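## Task

Put plate E07 into nest OUT, and make sure the remaining two plates finish in the nests they began in. Every plate must lie flat within its nest's locators with its A1 well at the nest corner labelled A1, and must stay that way without the robot holding it. Finish by releasing and moving the grippers away.

## Robot and tools

Robot and layout. Two arms, left_arm and right_arm, each with six joints and a parallel gripper. Nest OUT sits between the arms; nests N1, N2, N3 and RD form an arc in front of them, in that clockwise order seen from above. A fixed bar-code scanner stands next to RD. Plate IDs are unknown at first: lay a plate flat in RD with well A1 (the plate's cut-off corner) at the nest's A1 corner, keep the scanner's view clear, and the result reports its ID. The idle arm may be parked out of the way.

Frame. All reported hand poses share one world frame: origin on the tabletop between the arms, +z up, +x out over the table, left_arm on the +y side. The arm names do not correspond to image sides. Printed hand positions can be off, more so at long reach, and arm bases may be tilted. Mounting plates and the metal frame behind the arms are fixed obstacles. The gripper's fingers point along its +z axis and close along its y axis; end_effector_position is the point between the pads, roughly 1 cm short of the fingertips.

execute_actions. Argument actions: a list holding one action object, or an empty list to just fetch state and images. An action may contain rows, steps and until.
- rows: 1 to 15 rows, each applied for one control step of 1/30 s. Every row is a single list of 14 numbers in [-1, 1] covering both arms: left_arm waist, shoulder, elbow, wrist pitch, wrist yaw, wrist roll, gripper opening, then the same seven for right_arm. Send both arms' numbers even if only one moves.
- Joint numbers are offsets, scaled so 1.0 equals 1.264 rad (waist), 1.32 (shoulder), 1.276 (elbow), 1.83 (wrist pitch), 1.686 (wrist yaw), 2.022 (wrist roll). Each offset is measured from the joint angles last reported in this scene (the start of the action), not from the previous row.
- Joint ranges in rad: waist -2.880 to 2.880, shoulder 0.000 to 3.142, elbow 0.000 to 3.019, wrist pitch -1.693 to 1.571, wrist yaw -1.571 to 1.571, wrist roll -2.094 to 2.094. A request more than 0.019 rad beyond a limit is refused; true limits may differ by up to 0.019 rad, and a joint driven fully to one gets the line "joint sent to its limit" (its absence proves nothing).
- Opening is absolute, not an offset: +1 fully open, -1 closed. Closing fully takes at least about 0.2 s.
- steps: integer 1 to 450, default 15, not fewer than the row count. After the last row each arm keeps heading to that row's target, so give long moves enough steps.
- until: stops the action early once every listed condition holds, e.g. {"scanner": {"code": "e07"}}; fields are code and reads. Numbers need a comparison such as [">=", 1]; allowed operators are =, !=, <, <=, >, >=. It does not halt moving arms. Any bad value or unknown name rejects the whole call before motion.

Motion limits. Each joint's target is capped to a lead over its measured angle per step: 0.264 rad waist, 0.32 shoulder, 0.276 elbow, 0.33 wrist pitch, 0.186 wrist yaw, 0.522 wrist roll. Targets implying more than 70 mm of hand travel from the measured position are scaled back. Big moves therefore need several calls; don't expect a hold to complete a truncated move. Tiny commands of a few mm may not move the hand. Arms sag under zero offsets: in the first call of each reply send offsets that restore the intended angles, zeros afterwards, and push further if a joint lags.

Result lines. State line: each arm's end_effector_position (m) and end_effector_quat_wxyz. Joint positions and Joint velocities: per arm, six joints (rad, rad/s) then finger pad gap (m, m/s; 0.094 m is fully open). grip_measured is the opening on the command scale; each gripper's readings may be off by about 1 mm, constant within the scene. To hold a part, command roughly 0.03 below grip_measured (less for a lighter grip). Pad force tops out near 50 to 62 N, lower on thin parts. "joint command not followed" means the clearance check altered that arm's targets; it drops its target and rests until new rows arrive. If an arm is forced too far from its target, both arms abandon their targets. Scanner: code is the current read (lower case like e07, or no_read, never wrong); reads counts changes from no_read to an ID.

zoom_image. Arguments camera (cam_high, cam_low, cam_left_wrist, cam_right_wrist) and region [x0, y0, x1, y1] in pixels of that camera's latest 504x504 image, origin top-left, at most 504 by 504. Calibration (K, distortion, T_world_to_cam) is given per camera; fixed cameras may be off by a couple of degrees and several mm.

finished_scene. Argument scene: the number of the scene being ended. Irreversible; the goal must already hold and remain stable. Answering without a tool call ends everything.

Avoid: dropping or knocking anything off the table, arm-to-arm contact or pressing, slams, hard hits and pushes, and long loaded holds that overheat motors (MOTOR HOT at 85 °C; at 100 °C an OVER-TEMPERATURE FAULT drops the arm). Parts may occasionally be tugged or pushed by outside disturbances. Prefer smooth, efficient motion.

Each tool is called after "Call:" as name([rows], argument=value, ...), one row to a line, values as JSON.

## Session

I'll start by looking at the current state.

Call:
execute_actions(actions=[])

Scene clock: 0.00 s.
left_arm: end_effector_position=(+0.1613, +0.8057, +0.1638) grip_measured=+1.000 end_effector_quat_wxyz=(+0.102, -0.034, +0.979, +0.171) | right_arm: end_effector_position=(+0.2524, +0.3189, +0.1948) grip_measured=+1.000 end_effector_quat_wxyz=(-0.203, -0.249, +0.930, +0.178)
Joint positions: left_arm=[ 1.409  1.479  1.15  -0.853  0.097  1.23   0.094] | right_arm=[ 1.173  2.109  2.095 -1.629 -0.543  0.45   0.094]
Joint velocities: left_arm=[-0.005 -0.024  0.007  0.002 -0.022 -0.081  0.   ] | right_arm=[-0.015 -0.015 -0.007  0.017 -0.022  0.007  0.   ]
scanner: code=no_read reads=0

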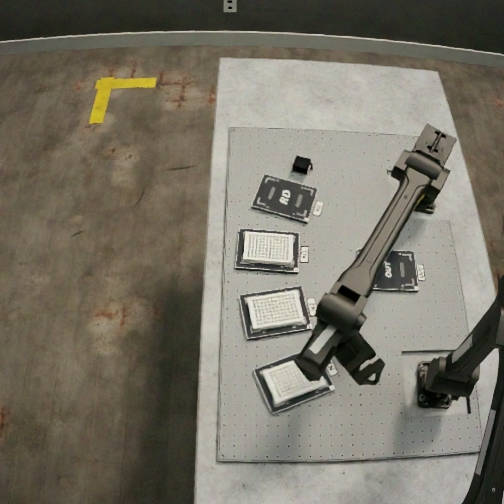

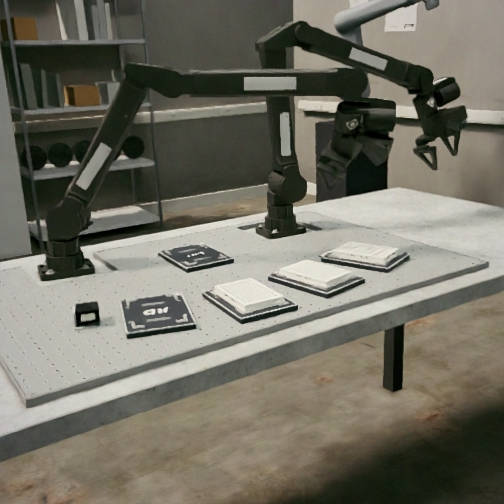

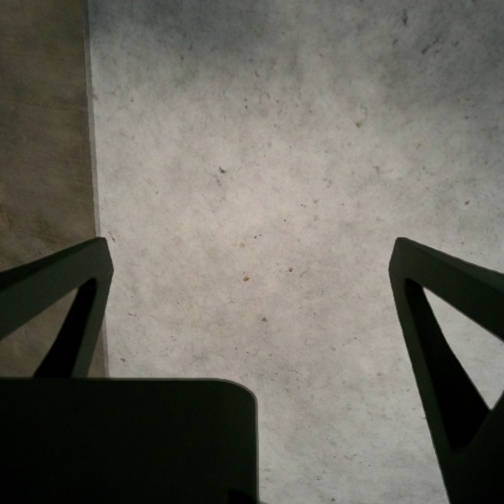

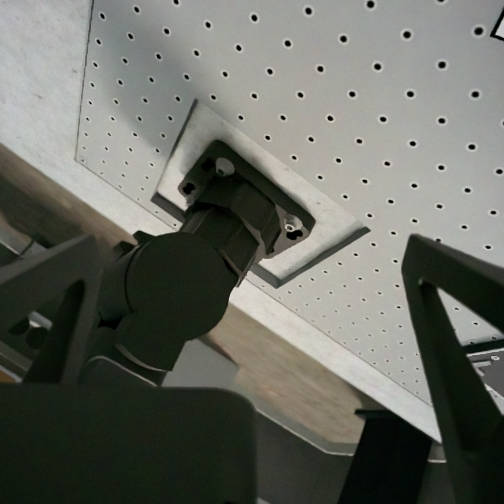

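Call:
zoom_image(camera="cam_high", region=[210, 140, 462, 430])

Call:
zoom_image(camera="cam_low", region=[60, 220, 430, 350])

Region (210, 140, 462, 430) of cam_high's 504x504 image, scaled by 1.738, with more detail than that image has; it fills the left 438 columns of this view, and the rest is white.

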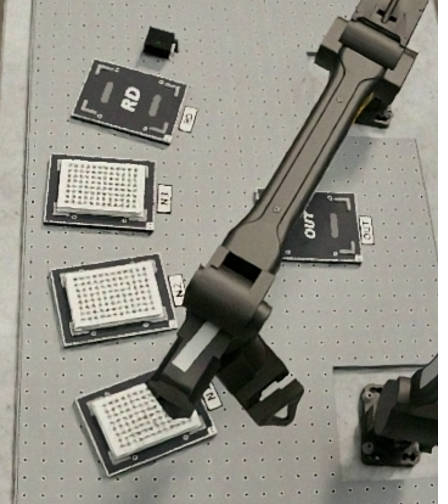

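Region (60, 220, 430, 350) of cam_low's 504x504 image, scaled by 1.362, with more detail than that image has; it fills the top 177 rows of this view, and the rest is white.

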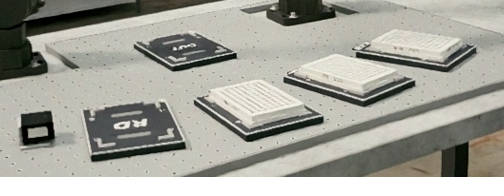

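Call:
zoom_image(camera="cam_low", region=[190, 260, 310, 330])

Call:
zoom_image(camera="cam_low", region=[260, 230, 420, 305])

Call:
zoom_image(camera="cam_high", region=[220, 145, 340, 285])

Call:
zoom_image(camera="cam_high", region=[225, 275, 355, 425])

Region (190, 260, 310, 330) of cam_low's 504x504 image, scaled by 4.200, with more detail than that image has; it fills the top 294 rows of this view, and the rest is white.

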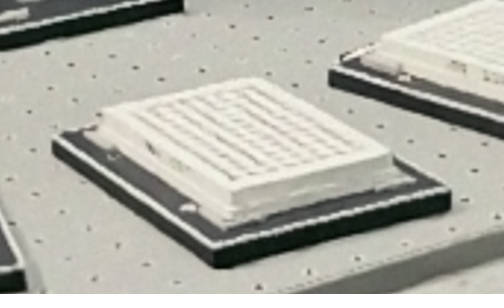

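Region (260, 230, 420, 305) of cam_low's 504x504 image, scaled by 3.150, with more detail than that image has; it fills the top 236 rows of this view, and the rest is white.

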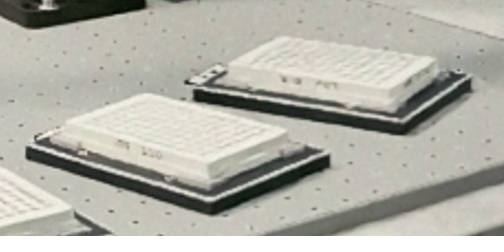

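Region (220, 145, 340, 285) of cam_high's 504x504 image, scaled by 3.600, with more detail than that image has; it fills the left 432 columns of this view, and the rest is white.

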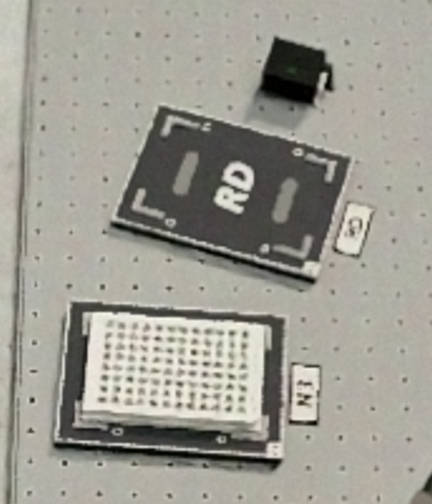

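Region (225, 275, 355, 425) of cam_high's 504x504 image, scaled by 3.360, with more detail than that image has; it fills the left 437 columns of this view, and the rest is white.

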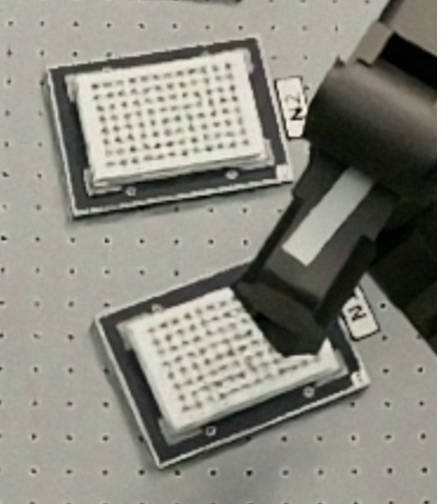

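Call:
zoom_image(camera="cam_low", region=[275, 262, 335, 292])

Call:
zoom_image(camera="cam_low", region=[330, 240, 400, 270])

Call:
zoom_image(camera="cam_low", region=[205, 280, 265, 315])

Region (275, 262, 335, 292) of cam_low's 504x504 image, scaled by 8.400, with more detail than that image has.

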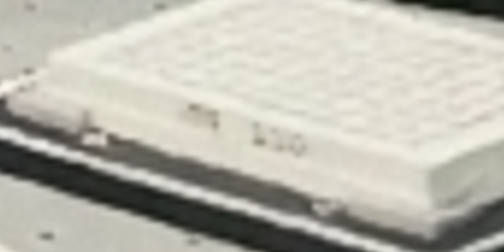

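Region (330, 240, 400, 270) of cam_low's 504x504 image, scaled by 7.200, with more detail than that image has; it fills the top 216 rows of this view, and the rest is white.

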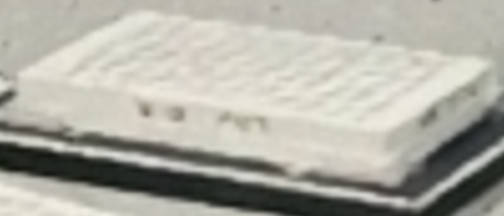

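Region (205, 280, 265, 315) of cam_low's 504x504 image, scaled by 8.400, with more detail than that image has; it fills the top 294 rows of this view, and the rest is white.

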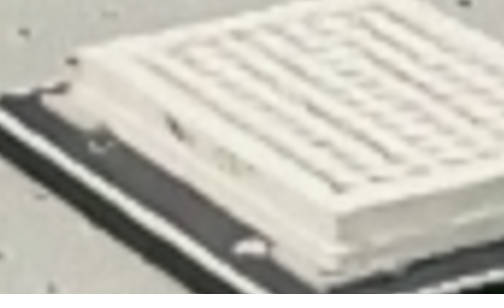

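Call:
execute_actions([
  {"rows": [[0,0,0,0,0,0,1,-0.06,0,0,0,0,0,1],[0,0,0,0,0,0,1,-0.14,0,0,0,0,0,1],[0,0,0,0,0,0,1,-0.22,0,0,0,0,0,1],[0,0,0,0,0,0,1,-0.30,0,0,0,0,0,1],[0,0,0,0,0,0,1,-0.38,0,0,0,0,0,1],[0,0,0,0,0,0,1,-0.44,0,0,0,0,0,1],[0,0,0,0,0,0,1,-0.48,0,0,0,0,0,1]], "steps": 40},
])

Scene clock: 121.33 s.
left_arm: end_effector_position=(+0.1613, +0.8057, +0.1638) grip_measured=+1.000 end_effector_quat_wxyz=(+0.102, -0.034, +0.979, +0.171) | right_arm: end_effector_position=(+0.5337, +0.0631, +0.1948) grip_measured=+1.000 end_effector_quat_wxyz=(-0.142, +0.035, +0.962, +0.230)
Joint positions: left_arm=[ 1.409  1.479  1.15  -0.853  0.097  1.23   0.094] | right_arm=[ 0.576  2.109  2.095 -1.629 -0.543  0.45   0.094]
Joint velocities: left_arm=[-0.005 -0.015 -0.007  0.002  0.007 -0.007  0.   ] | right_arm=[ 0.063 -0.005 -0.007 -0.002 -0.037 -0.007  0.   ]
scanner: code=no_read reads=0
camera_calibration (this result's frames):
cam_right_wrist: T_world_to_cam=[[-0.134181, -0.89733, -0.42047, 0.208714], [-0.628365, -0.251051, 0.736295, 0.21831], [-0.766259, 0.363005, -0.530165, 0.609706], [0, 0, 0, 1]] pos_world=[0.632376, 0.0207653, 0.250262]

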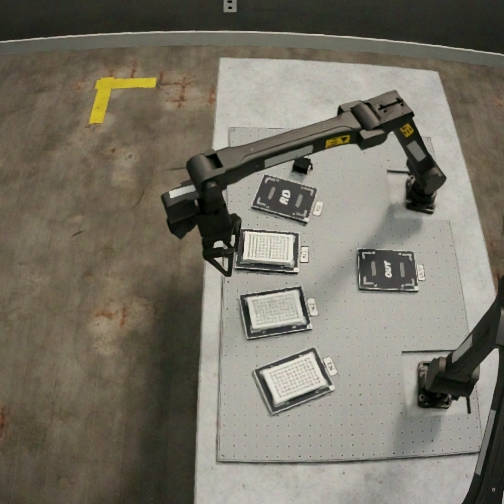

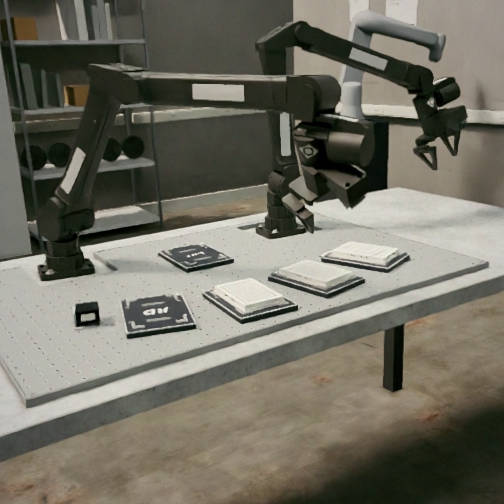

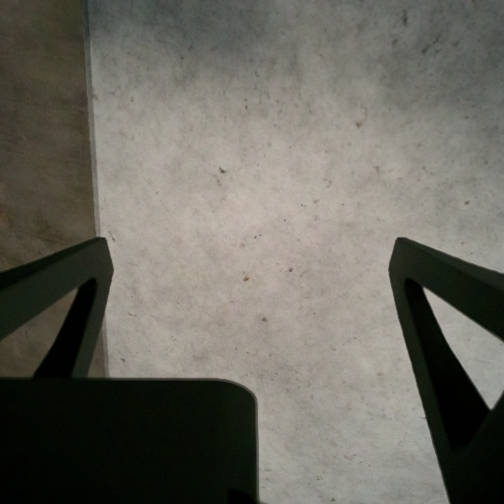

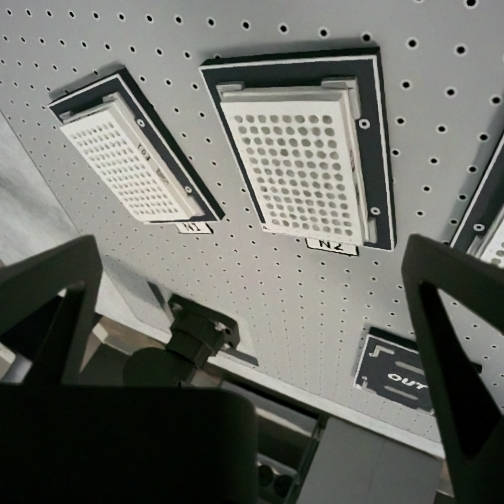

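Call:
zoom_image(camera="cam_right_wrist", region=[40, 60, 240, 240])

Call:
zoom_image(camera="cam_right_wrist", region=[190, 40, 420, 260])

Region (40, 60, 240, 240) of cam_right_wrist's 504x504 image, scaled by 2.520, with more detail than that image has; it fills the top 454 rows of this view, and the rest is white.

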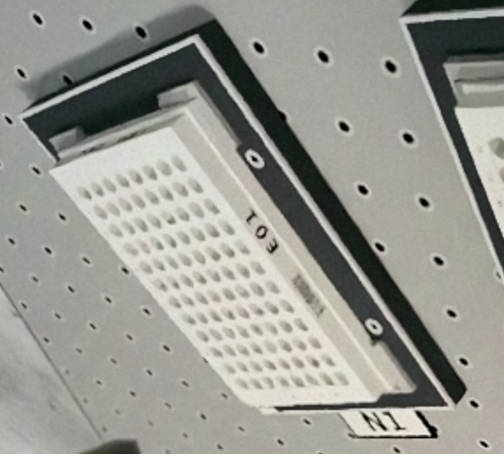

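Region (190, 40, 420, 260) of cam_right_wrist's 504x504 image, scaled by 2.191, with more detail than that image has; it fills the top 482 rows of this view, and the rest is white.

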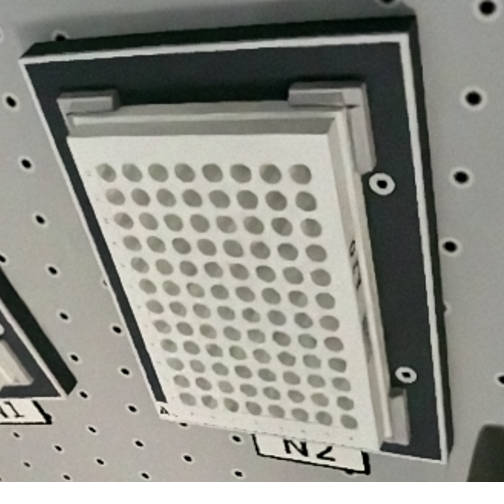

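Call:
zoom_image(camera="cam_right_wrist", region=[120, 130, 190, 200])

Call:
zoom_image(camera="cam_right_wrist", region=[325, 130, 385, 220])

Region (120, 130, 190, 200) of cam_right_wrist's 504x504 image, scaled by 7.200, with more detail than that image has.

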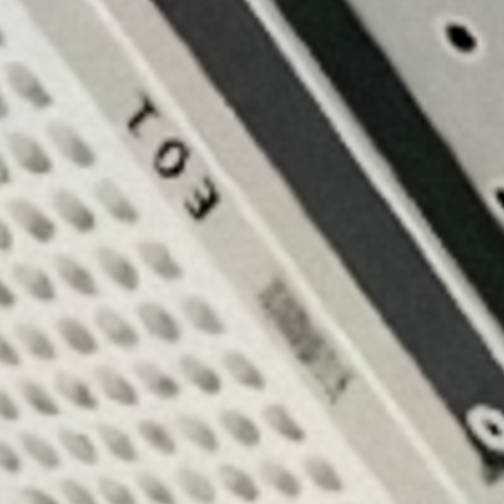

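Region (325, 130, 385, 220) of cam_right_wrist's 504x504 image, scaled by 5.600, with more detail than that image has.

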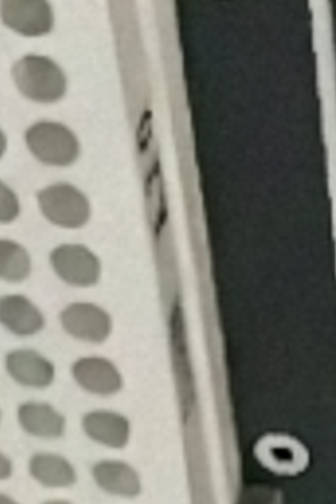

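Call:
execute_actions([
  {"rows": [[0,0,0,0,0,0,1,0,0,0,0.03,0.05,0,1],[0,0,0,0,0,0,1,0,0,0,0.06,0.11,0,1],[0,0,0,0,0,0,1,0,0,0,0.09,0.17,0,1],[0,0,0,0,0,0,1,0,0,0,0.12,0.23,0,1],[0,0,0,0,0,0,1,0,0,0,0.15,0.28,0,1],[0,0,0,0,0,0,1,0,0,0,0.175,0.322,0,1]], "steps": 30},
])

Scene clock: 233.70 s.
left_arm: end_effector_position=(+0.1613, +0.8057, +0.1638) grip_measured=+1.000 end_effector_quat_wxyz=(+0.102, -0.034, +0.979, +0.171) | right_arm: end_effector_position=(+0.6349, +0.0104, +0.1769) grip_measured=+1.000 end_effector_quat_wxyz=(+0.106, +0.026, +0.993, +0.051)
Joint positions: left_arm=[ 1.409  1.479  1.15  -0.853  0.097  1.23   0.094] | right_arm=[ 0.576  2.108  2.095 -1.323 -0.005  0.45   0.094]
Joint velocities: left_arm=[-0.005  0.005  0.007 -0.007 -0.066 -0.051  0.   ] | right_arm=[-0.015 -0.005 -0.007 -0.007  0.066  0.037  0.   ]
scanner: code=no_read reads=0
camera_calibration (this result's frames):
cam_right_wrist: T_world_to_cam=[[-0.0477975, -0.9944, -0.0942536, 0.0559552], [-0.917803, 0.00648779, 0.396984, 0.522962], [-0.394149, 0.105481, -0.912973, 0.531038], [0, 0, 0, 1]] pos_world=[0.691958, -0.00376539, 0.28249]

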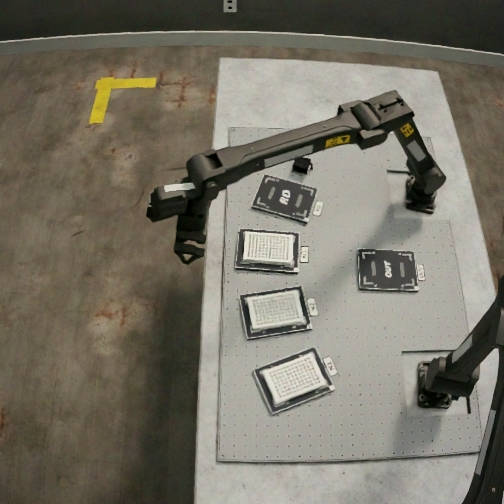

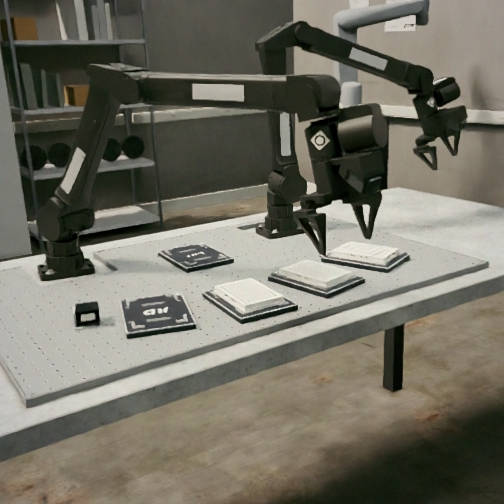

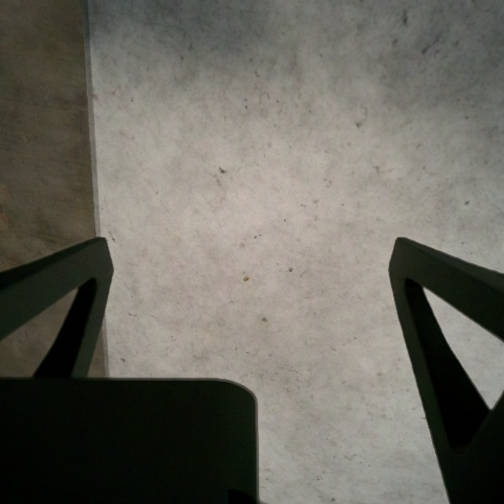

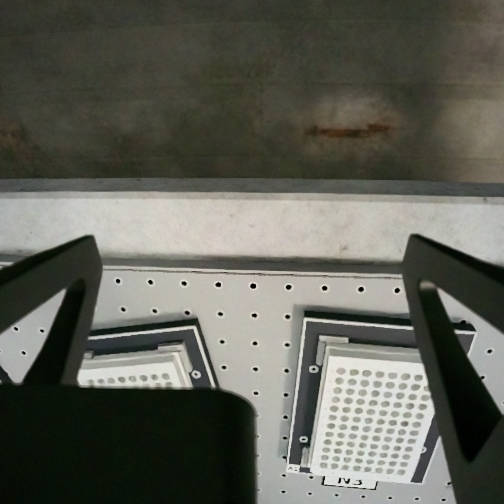

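Call:
execute_actions([
  {"rows": [[0,-0.02,0,0,0,0,1,0,0,-0.02,0,0,0,1],[0,-0.05,0,0,0,0,1,0,0,-0.05,0,0,0,1],[0,-0.08,0,0,0,0,1,0,0,-0.08,0,0,0,1],[0,-0.11,0,0,0,0,1,0,0,-0.11,0,0,0,1],[0,-0.135,0,0,0,0,1,0,0,-0.14,0,0,0,1],[0,-0.15,0,0,0,0,1,0,0,-0.16,0,0,0,1]], "steps": 30},
])

Scene clock: 260.93 s.
left_arm: end_effector_position=(+0.1561, +0.7857, +0.2474) grip_measured=+1.000 end_effector_quat_wxyz=(+0.126, -0.029, +0.959, +0.252) | right_arm: end_effector_position=(+0.5803, -0.0125, +0.0958) grip_measured=+1.000 end_effector_quat_wxyz=(+0.015, +0.026, +0.999, +0.010)
Joint positions: left_arm=[ 1.409  1.284  1.131 -0.853  0.097  1.23   0.094] | right_arm=[ 0.576  2.101  1.887 -1.321 -0.005  0.45   0.094]
Joint velocities: left_arm=[ 0.015 -0.015 -0.012  0.002 -0.037 -0.022  0.   ] | right_arm=[ 0.024 -0.015 -0.012 -0.002 -0.007 -0.066  0.   ]
scanner: code=no_read reads=0
camera_calibration (this result's frames):
cam_left_wrist: T_world_to_cam=[[0.131688, -0.870423, -0.474365, 0.780799], [-0.914738, -0.2911, 0.280205, 0.308737], [-0.381984, 0.39702, -0.834544, 0.0765257], [0, 0, 0, 1]] pos_world=[0.208823, 0.739116, 0.347738]
cam_right_wrist: T_world_to_cam=[[-0.0571732, -0.998337, -0.00734512, 0.0199523], [-0.82983, 0.0434299, 0.556324, 0.439347], [-0.55508, 0.037902, -0.830933, 0.522512], [0, 0, 0, 1]] pos_world=[0.65576, -0.0189659, 0.189899]

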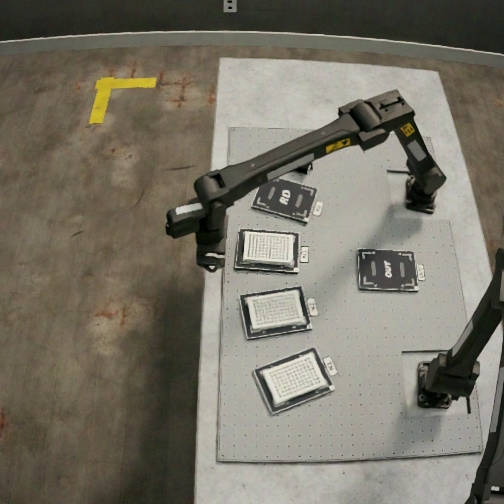

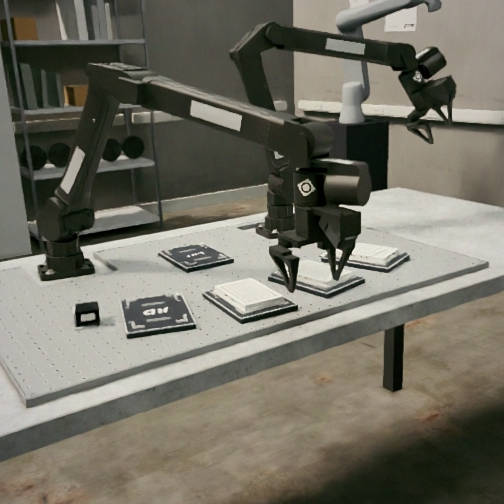

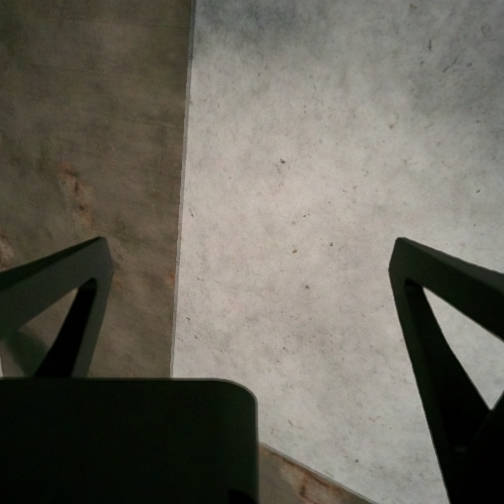

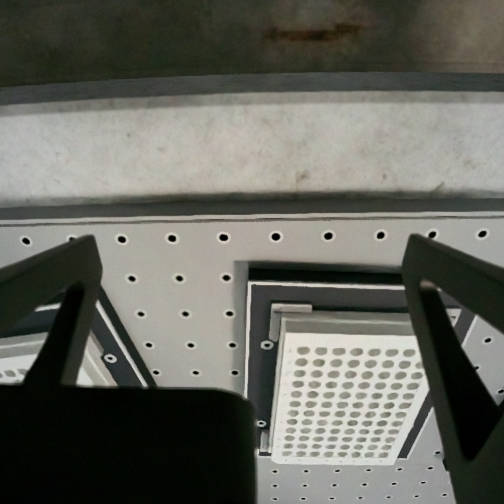

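Call:
execute_actions([
  {"rows": [[0,0,0,0,0,0,1,-0.006,-0.009,-0.011,0.001,0,0.018,1],[0,0,0,0,0,0,1,-0.017,-0.025,-0.031,0.002,0,0.050,1],[0,0,0,0,0,0,1,-0.032,-0.047,-0.059,0.004,0,0.093,1],[0,0,0,0,0,0,1,-0.050,-0.072,-0.090,0.006,0,0.143,1],[0,0,0,0,0,0,1,-0.069,-0.101,-0.125,0.008,0.003,0.198,1],[0,0,0,0,0,0,1,-0.089,-0.129,-0.160,0.011,0.003,0.254,1],[0,0,0,0,0,0,1,-0.108,-0.157,-0.196,0.013,0.003,0.310,1],[0,0,0,0,0,0,1,-0.127,-0.186,-0.231,0.015,0.003,0.366,1],[0,0,0,0,0,0,1,-0.147,-0.214,-0.266,0.018,0.003,0.422,1],[0,0,0,0,0,0,1,-0.166,-0.242,-0.301,0.020,0.003,0.477,1],[0,0,0,0,0,0,1,-0.184,-0.268,-0.332,0.022,0.003,0.527,1],[0,0,0,0,0,0,1,-0.199,-0.290,-0.360,0.024,0.003,0.570,1],[0,0,0,0,0,0,1,-0.210,-0.306,-0.380,0.025,0.003,0.602,1],[0,0,0,0,0,0,1,-0.216,-0.315,-0.391,0.026,0.003,0.620,1]], "steps": 40},
])

Scene clock: 382.27 s.
left_arm: end_effector_position=(+0.1561, +0.7857, +0.2474) grip_measured=+1.000 end_effector_quat_wxyz=(+0.126, -0.029, +0.959, +0.252) | right_arm: end_effector_position=(+0.4706, -0.2061, +0.1564) grip_measured=+1.000 end_effector_quat_wxyz=(+0.007, +0.707, +0.707, +0.008)
Joint positions: left_arm=[ 1.409  1.284  1.131 -0.853  0.097  1.23   0.094] | right_arm=[ 0.301  1.659  1.395 -1.286  0.001  1.693  0.094]
Joint velocities: left_arm=[ 0.005 -0.015 -0.012  0.002  0.007 -0.051  0.   ] | right_arm=[-0.005 -0.005  0.007  0.002  0.007 -0.022  0.   ]
scanner: code=no_read reads=0
camera_calibration (this result's frames):
cam_left_wrist: T_world_to_cam=[[0.131688, -0.870423, -0.474365, 0.780799], [-0.914738, -0.2911, 0.280205, 0.308737], [-0.381984, 0.39702, -0.834544, 0.0765257], [0, 0, 0, 1]] pos_world=[0.208823, 0.739116, 0.347738]
cam_right_wrist: T_world_to_cam=[[-0.999954, 0.00432071, -0.00859589, 0.471414], [-0.00148836, 0.813247, 0.581917, 0.0878218], [0.00950488, 0.581903, -0.813203, 0.363023], [0, 0, 0, 1]] pos_world=[0.468072, -0.284702, 0.248159]

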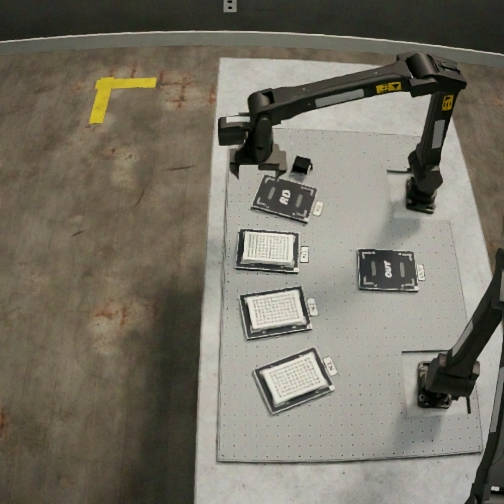

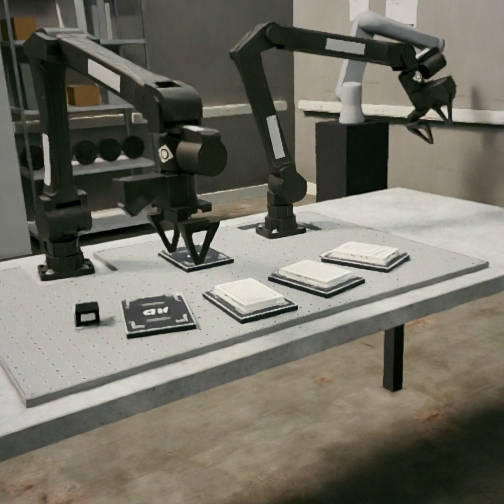

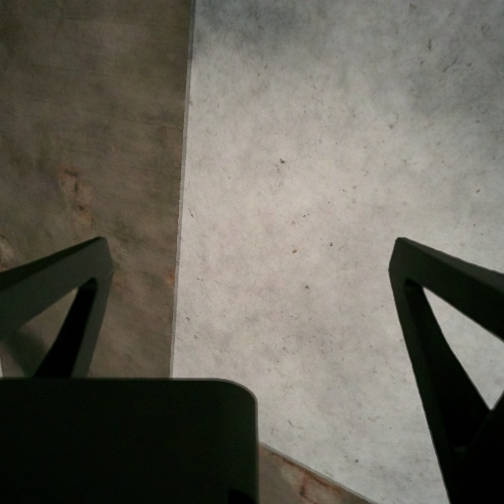

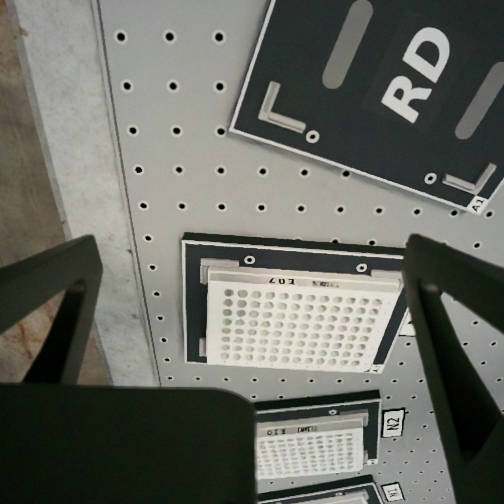

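Call:
zoom_image(camera="cam_right_wrist", region=[240, 255, 380, 315])

Call:
zoom_image(camera="cam_right_wrist", region=[250, 400, 390, 460])

Region (240, 255, 380, 315) of cam_right_wrist's 504x504 image, scaled by 3.600, with more detail than that image has; it fills the top 216 rows of this view, and the rest is white.

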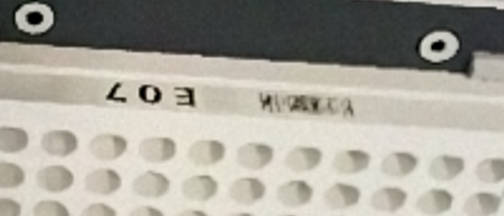

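Region (250, 400, 390, 460) of cam_right_wrist's 504x504 image, scaled by 3.600, with more detail than that image has; it fills the top 216 rows of this view, and the rest is white.

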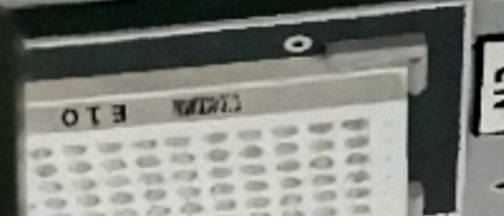

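Call:
zoom_image(camera="cam_high", region=[340, 235, 440, 305])

Call:
zoom_image(camera="cam_right_wrist", region=[160, 220, 430, 390])

Call:
zoom_image(camera="cam_high", region=[225, 220, 325, 285])

Region (340, 235, 440, 305) of cam_high's 504x504 image, scaled by 5.040, with more detail than that image has; it fills the top 353 rows of this view, and the rest is white.

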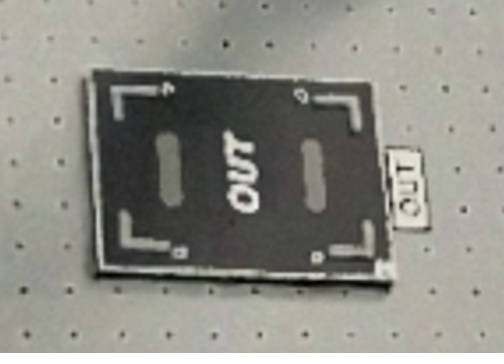

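Region (160, 220, 430, 390) of cam_right_wrist's 504x504 image, scaled by 1.867, with more detail than that image has; it fills the top 317 rows of this view, and the rest is white.

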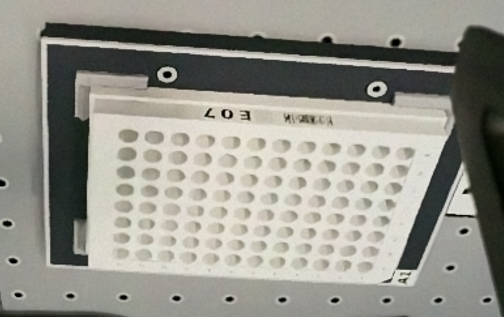

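Region (225, 220, 325, 285) of cam_high's 504x504 image, scaled by 5.040, with more detail than that image has; it fills the top 328 rows of this view, and the rest is white.

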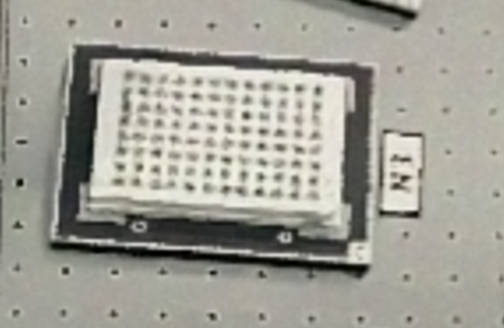

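Call:
zoom_image(camera="cam_right_wrist", region=[180, 230, 420, 380])

Region (180, 230, 420, 380) of cam_right_wrist's 504x504 image, scaled by 2.100, with more detail than that image has; it fills the top 315 rows of this view, and the rest is white.

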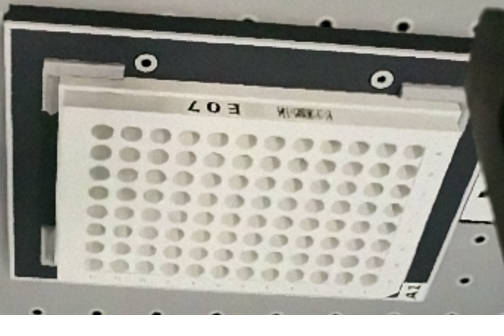

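Call:
zoom_image(camera="cam_high", region=[210, 100, 330, 230])

Call:
zoom_image(camera="cam_low", region=[100, 120, 280, 345])

Region (210, 100, 330, 230) of cam_high's 504x504 image, scaled by 3.877, with more detail than that image has; it fills the left 465 columns of this view, and the rest is white.

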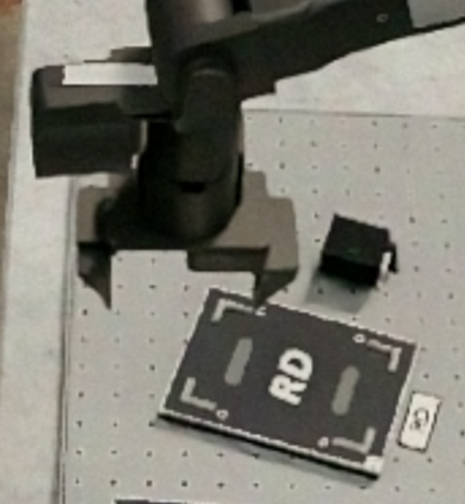

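Region (100, 120, 280, 345) of cam_low's 504x504 image, scaled by 2.240, with more detail than that image has; it fills the left 403 columns of this view, and the rest is white.

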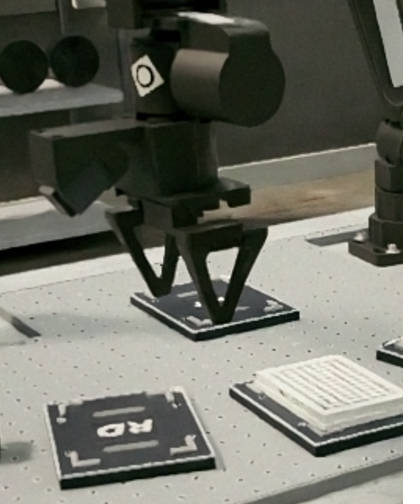

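Call:
execute_actions([
  {"rows": [[0,0,0,0,0,0,1,0.007,0.002,-0.002,0.002,0,-0.017,1],[0,0,0,0,0,0,1,0.019,0.005,-0.004,0.006,0,-0.047,1],[0,0,0,0,0,0,1,0.035,0.010,-0.008,0.012,0,-0.089,1],[0,0,0,0,0,0,1,0.054,0.015,-0.013,0.018,0,-0.136,1],[0,0,0,0,0,0,1,0.074,0.021,-0.017,0.026,0,-0.189,1],[0,0,0,0,0,0,1,0.095,0.026,-0.022,0.033,0,-0.243,1],[0,0,0,0,0,0,1,0.116,0.032,-0.027,0.040,0,-0.296,1],[0,0,0,0,0,0,1,0.137,0.038,-0.032,0.047,0,-0.349,1],[0,0,0,0,0,0,1,0.158,0.044,-0.037,0.054,0,-0.403,1],[0,0,0,0,0,0,1,0.179,0.050,-0.042,0.062,0,-0.456,1],[0,0,0,0,0,0,1,0.198,0.055,-0.046,0.068,0,-0.503,1],[0,0,0,0,0,0,1,0.214,0.059,-0.050,0.074,0,-0.545,1],[0,0,0,0,0,0,1,0.226,0.063,-0.053,0.078,0,-0.575,1],[0,0,0,0,0,0,1,0.233,0.0644,-0.0543,0.080,0,-0.592,1]], "steps": 40},
])

Scene clock: 503.60 s.
left_arm: end_effector_position=(+0.1561, +0.7857, +0.2474) grip_measured=+1.000 end_effector_quat_wxyz=(+0.126, -0.029, +0.959, +0.252) | right_arm: end_effector_position=(+0.4381, -0.0606, +0.0967) grip_measured=+1.000 end_effector_quat_wxyz=(+0.007, +0.043, +0.999, +0.003)
Joint positions: left_arm=[ 1.409  1.284  1.131 -0.853  0.097  1.23   0.094] | right_arm=[ 0.599  1.733  1.327 -1.151  0.001  0.506  0.094]
Joint velocities: left_arm=[-0.015 -0.005 -0.002  0.012 -0.037 -0.051  0.   ] | right_arm=[-0.034 -0.005  0.007 -0.022 -0.022  0.022  0.   ]
scanner: code=no_read reads=0
camera_calibration (this result's frames):
cam_left_wrist: T_world_to_cam=[[0.131688, -0.870423, -0.474365, 0.780799], [-0.914738, -0.2911, 0.280205, 0.308737], [-0.381984, 0.39702, -0.834544, 0.0765257], [0, 0, 0, 1]] pos_world=[0.208823, 0.739116, 0.347738]
cam_right_wrist: T_world_to_cam=[[-0.0900314, -0.995916, 0.00678785, -0.0230085], [-0.817788, 0.0778151, 0.570234, 0.318394], [-0.568434, 0.045788, -0.821454, 0.45167], [0, 0, 0, 1]] pos_world=[0.515052, -0.0683715, 0.189623]

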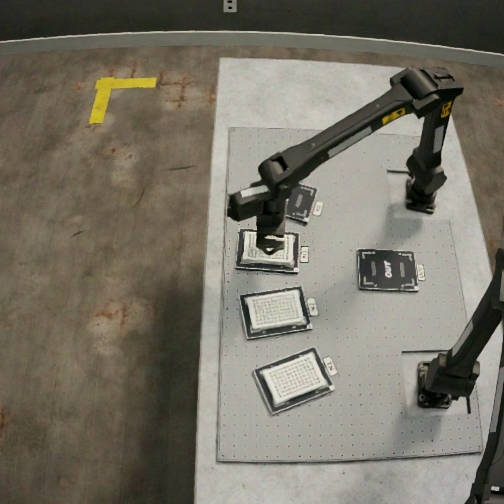

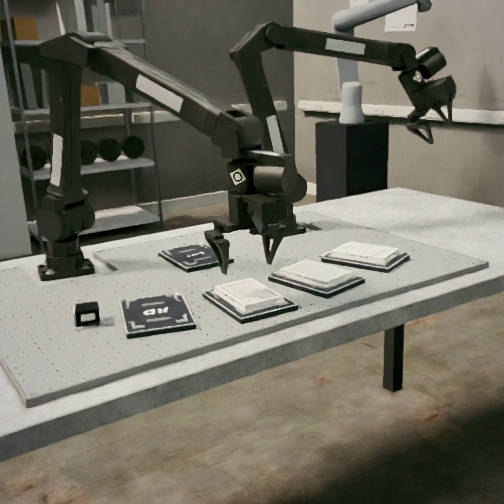

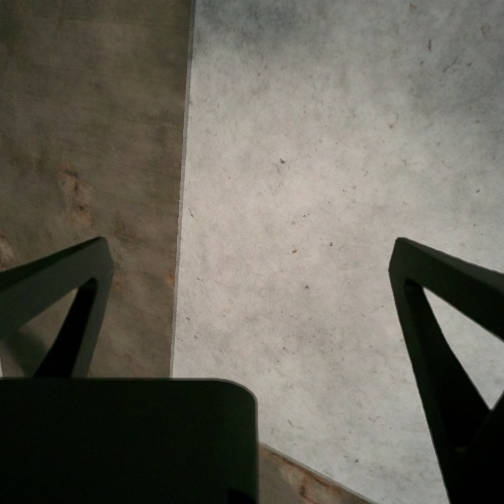

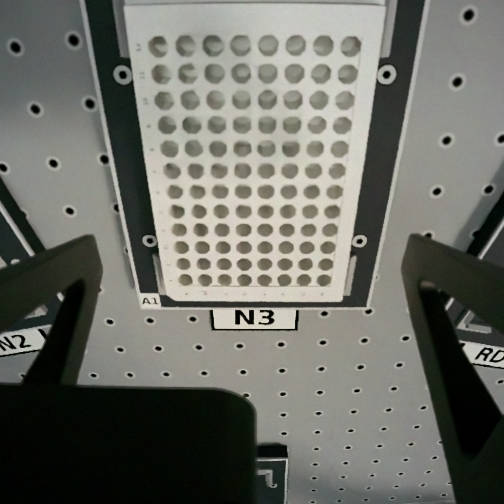

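Call:
zoom_image(camera="cam_right_wrist", region=[90, 0, 420, 320])

Region (90, 0, 420, 320) of cam_right_wrist's 504x504 image, scaled by 1.527, with more detail than that image has; it fills the top 489 rows of this view, and the rest is white.

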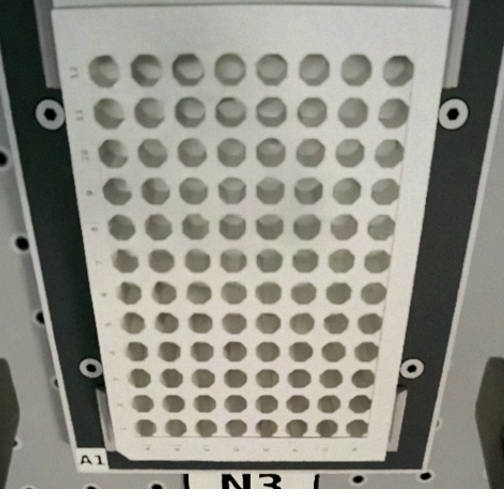

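Call:
zoom_image(camera="cam_low", region=[195, 225, 305, 325])

Region (195, 225, 305, 325) of cam_low's 504x504 image, scaled by 4.582, with more detail than that image has; it fills the top 458 rows of this view, and the rest is white.

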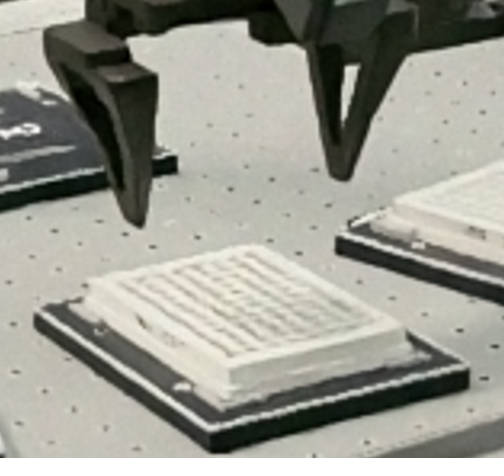

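Call:
execute_actions([
  {"rows": [[0,0,0,0,0,0,1,0,0.004,-0.003,0.004,0,0,1],[0,0,0,0,0,0,1,0,0.009,-0.006,0.010,0,0,1],[0,0,0,0,0,0,1,0,0.015,-0.011,0.017,0,0,1],[0,0,0,0,0,0,1,0,0.021,-0.015,0.023,0,0,1],[0,0,0,0,0,0,1,0,0.027,-0.019,0.030,0,0,1],[0,0,0,0,0,0,1,0,0.033,-0.024,0.036,0,0,1],[0,0,0,0,0,0,1,0,0.039,-0.028,0.043,0,0,1],[0,0,0,0,0,0,1,0,0.043,-0.031,0.048,0,0,1],[0,0,0,0,0,0,1,0,0.046,-0.033,0.051,0,0,1],[0,0,0,0,0,0,1,0,0.047,-0.0337,0.052,0,0,1]], "steps": 22},
])

Scene clock: 598.97 s.
left_arm: end_effector_position=(+0.1561, +0.7857, +0.2474) grip_measured=+1.000 end_effector_quat_wxyz=(+0.126, -0.029, +0.959, +0.252) | right_arm: end_effector_position=(+0.4402, -0.0597, +0.0630) grip_measured=+1.000 end_effector_quat_wxyz=(+0.007, +0.042, +0.999, +0.003)
Joint positions: left_arm=[ 1.409  1.284  1.131 -0.853  0.097  1.23   0.094] | right_arm=[ 0.599  1.775  1.288 -1.068  0.001  0.505  0.094]
Joint velocities: left_arm=[-0.005 -0.005 -0.002 -0.002 -0.051  0.051  0.   ] | right_arm=[-0.005 -0.005  0.022 -0.002  0.022 -0.051  0.   ]
scanner: code=no_read reads=0
camera_calibration (this result's frames):
cam_left_wrist: T_world_to_cam=[[0.131688, -0.870423, -0.474365, 0.780799], [-0.914738, -0.2911, 0.280205, 0.308737], [-0.381984, 0.39702, -0.834544, 0.0765257], [0, 0, 0, 1]] pos_world=[0.208823, 0.739116, 0.347738]
cam_right_wrist: T_world_to_cam=[[-0.0889007, -0.996022, 0.00605794, -0.0221488], [-0.818673, 0.0765329, 0.569137, 0.339606], [-0.567336, 0.0456372, -0.822221, 0.424625], [0, 0, 0, 1]] pos_world=[0.516963, -0.0674304, 0.155987]

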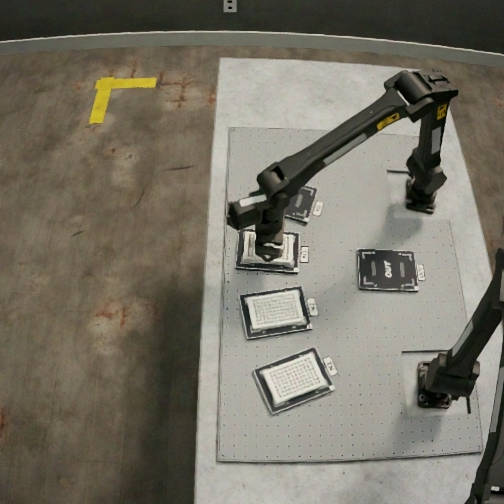

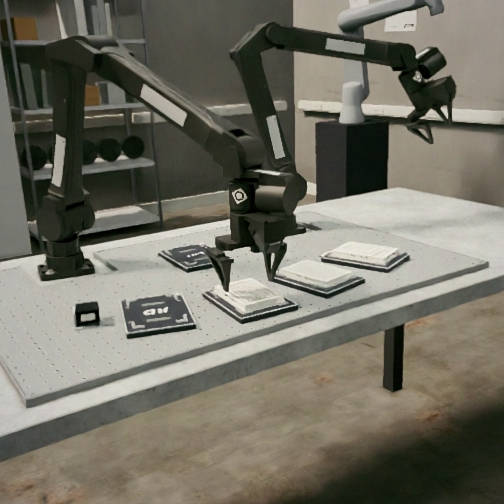

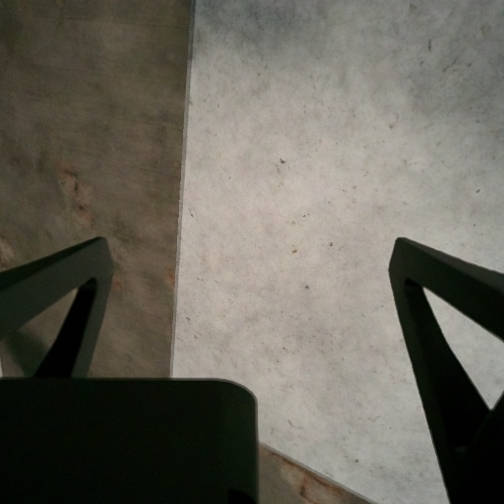

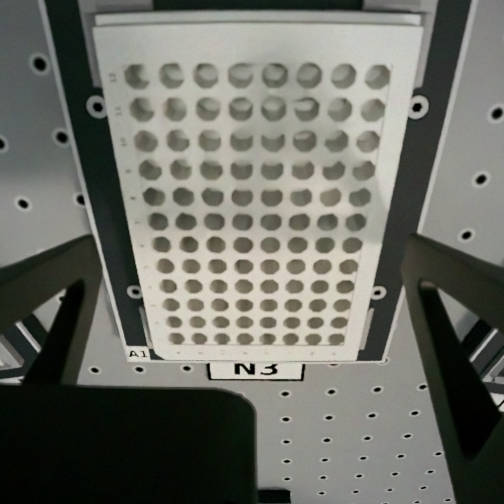

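Call:
execute_actions([
  {"rows": [[0,0,0,0,0,0,1,0,0.004,-0.002,0.003,0,0,1],[0,0,0,0,0,0,1,0,0.009,-0.005,0.007,0,0,1],[0,0,0,0,0,0,1,0,0.015,-0.008,0.012,0,0,1],[0,0,0,0,0,0,1,0,0.021,-0.012,0.017,0,0,1],[0,0,0,0,0,0,1,0,0.026,-0.015,0.021,0,0,1],[0,0,0,0,0,0,1,0,0.031,-0.018,0.025,0,0,1],[0,0,0,0,0,0,1,0,0.034,-0.0195,0.028,0,0,1],[0,0,0,0,0,0,1,0,0.036,-0.0204,0.029,0,0,1]], "steps": 20},
])

Scene clock: 634.37 s.
left_arm: end_effector_position=(+0.1561, +0.7857, +0.2474) grip_measured=+1.000 end_effector_quat_wxyz=(+0.126, -0.029, +0.959, +0.252) | right_arm: end_effector_position=(+0.4400, -0.0598, +0.0460) grip_measured=+1.000 end_effector_quat_wxyz=(+0.007, +0.042, +0.999, +0.003)
Joint positions: left_arm=[ 1.409  1.284  1.131 -0.853  0.097  1.23   0.094] | right_arm=[ 0.599  1.797  1.269 -1.028  0.001  0.505  0.094]
Joint velocities: left_arm=[-0.005  0.005  0.002  0.002 -0.037  0.051  0.   ] | right_arm=[-0.005  0.005 -0.027 -0.007 -0.066 -0.037  0.   ]
scanner: code=no_read reads=0
camera_calibration (this result's frames):
cam_left_wrist: T_world_to_cam=[[0.131688, -0.870423, -0.474365, 0.780799], [-0.914738, -0.2911, 0.280205, 0.308737], [-0.381984, 0.39702, -0.834544, 0.0765257], [0, 0, 0, 1]] pos_world=[0.208823, 0.739116, 0.347738]
cam_right_wrist: T_world_to_cam=[[-0.0888941, -0.996019, 0.00661646, -0.0221719], [-0.818078, 0.0767992, 0.569956, 0.348833], [-0.568195, 0.0452529, -0.821649, 0.410908], [0, 0, 0, 1]] pos_world=[0.516877, -0.0674685, 0.13895]

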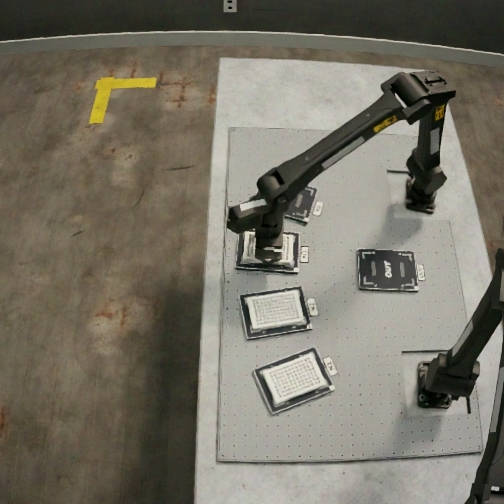

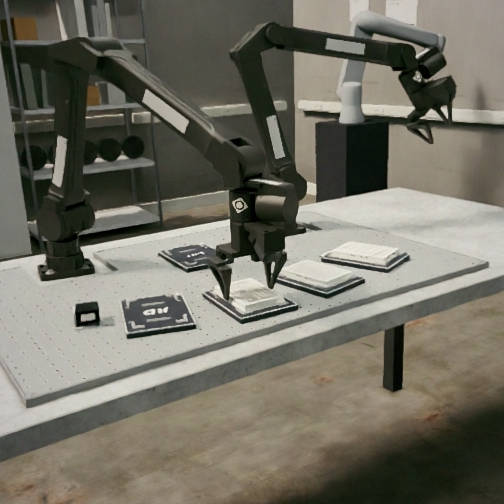

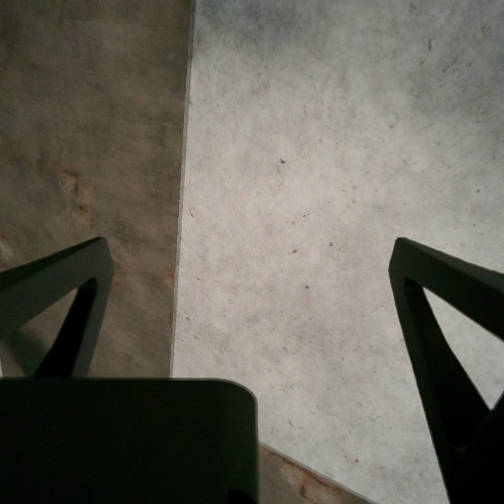

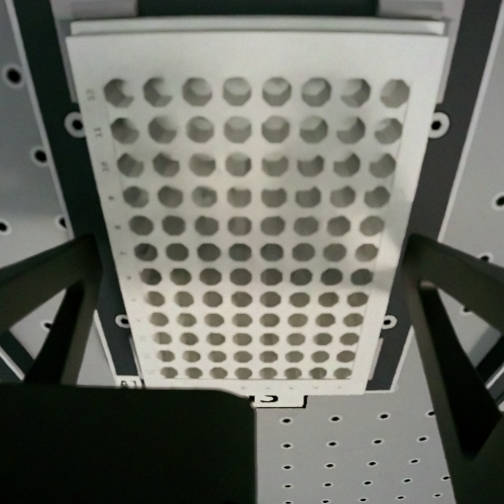

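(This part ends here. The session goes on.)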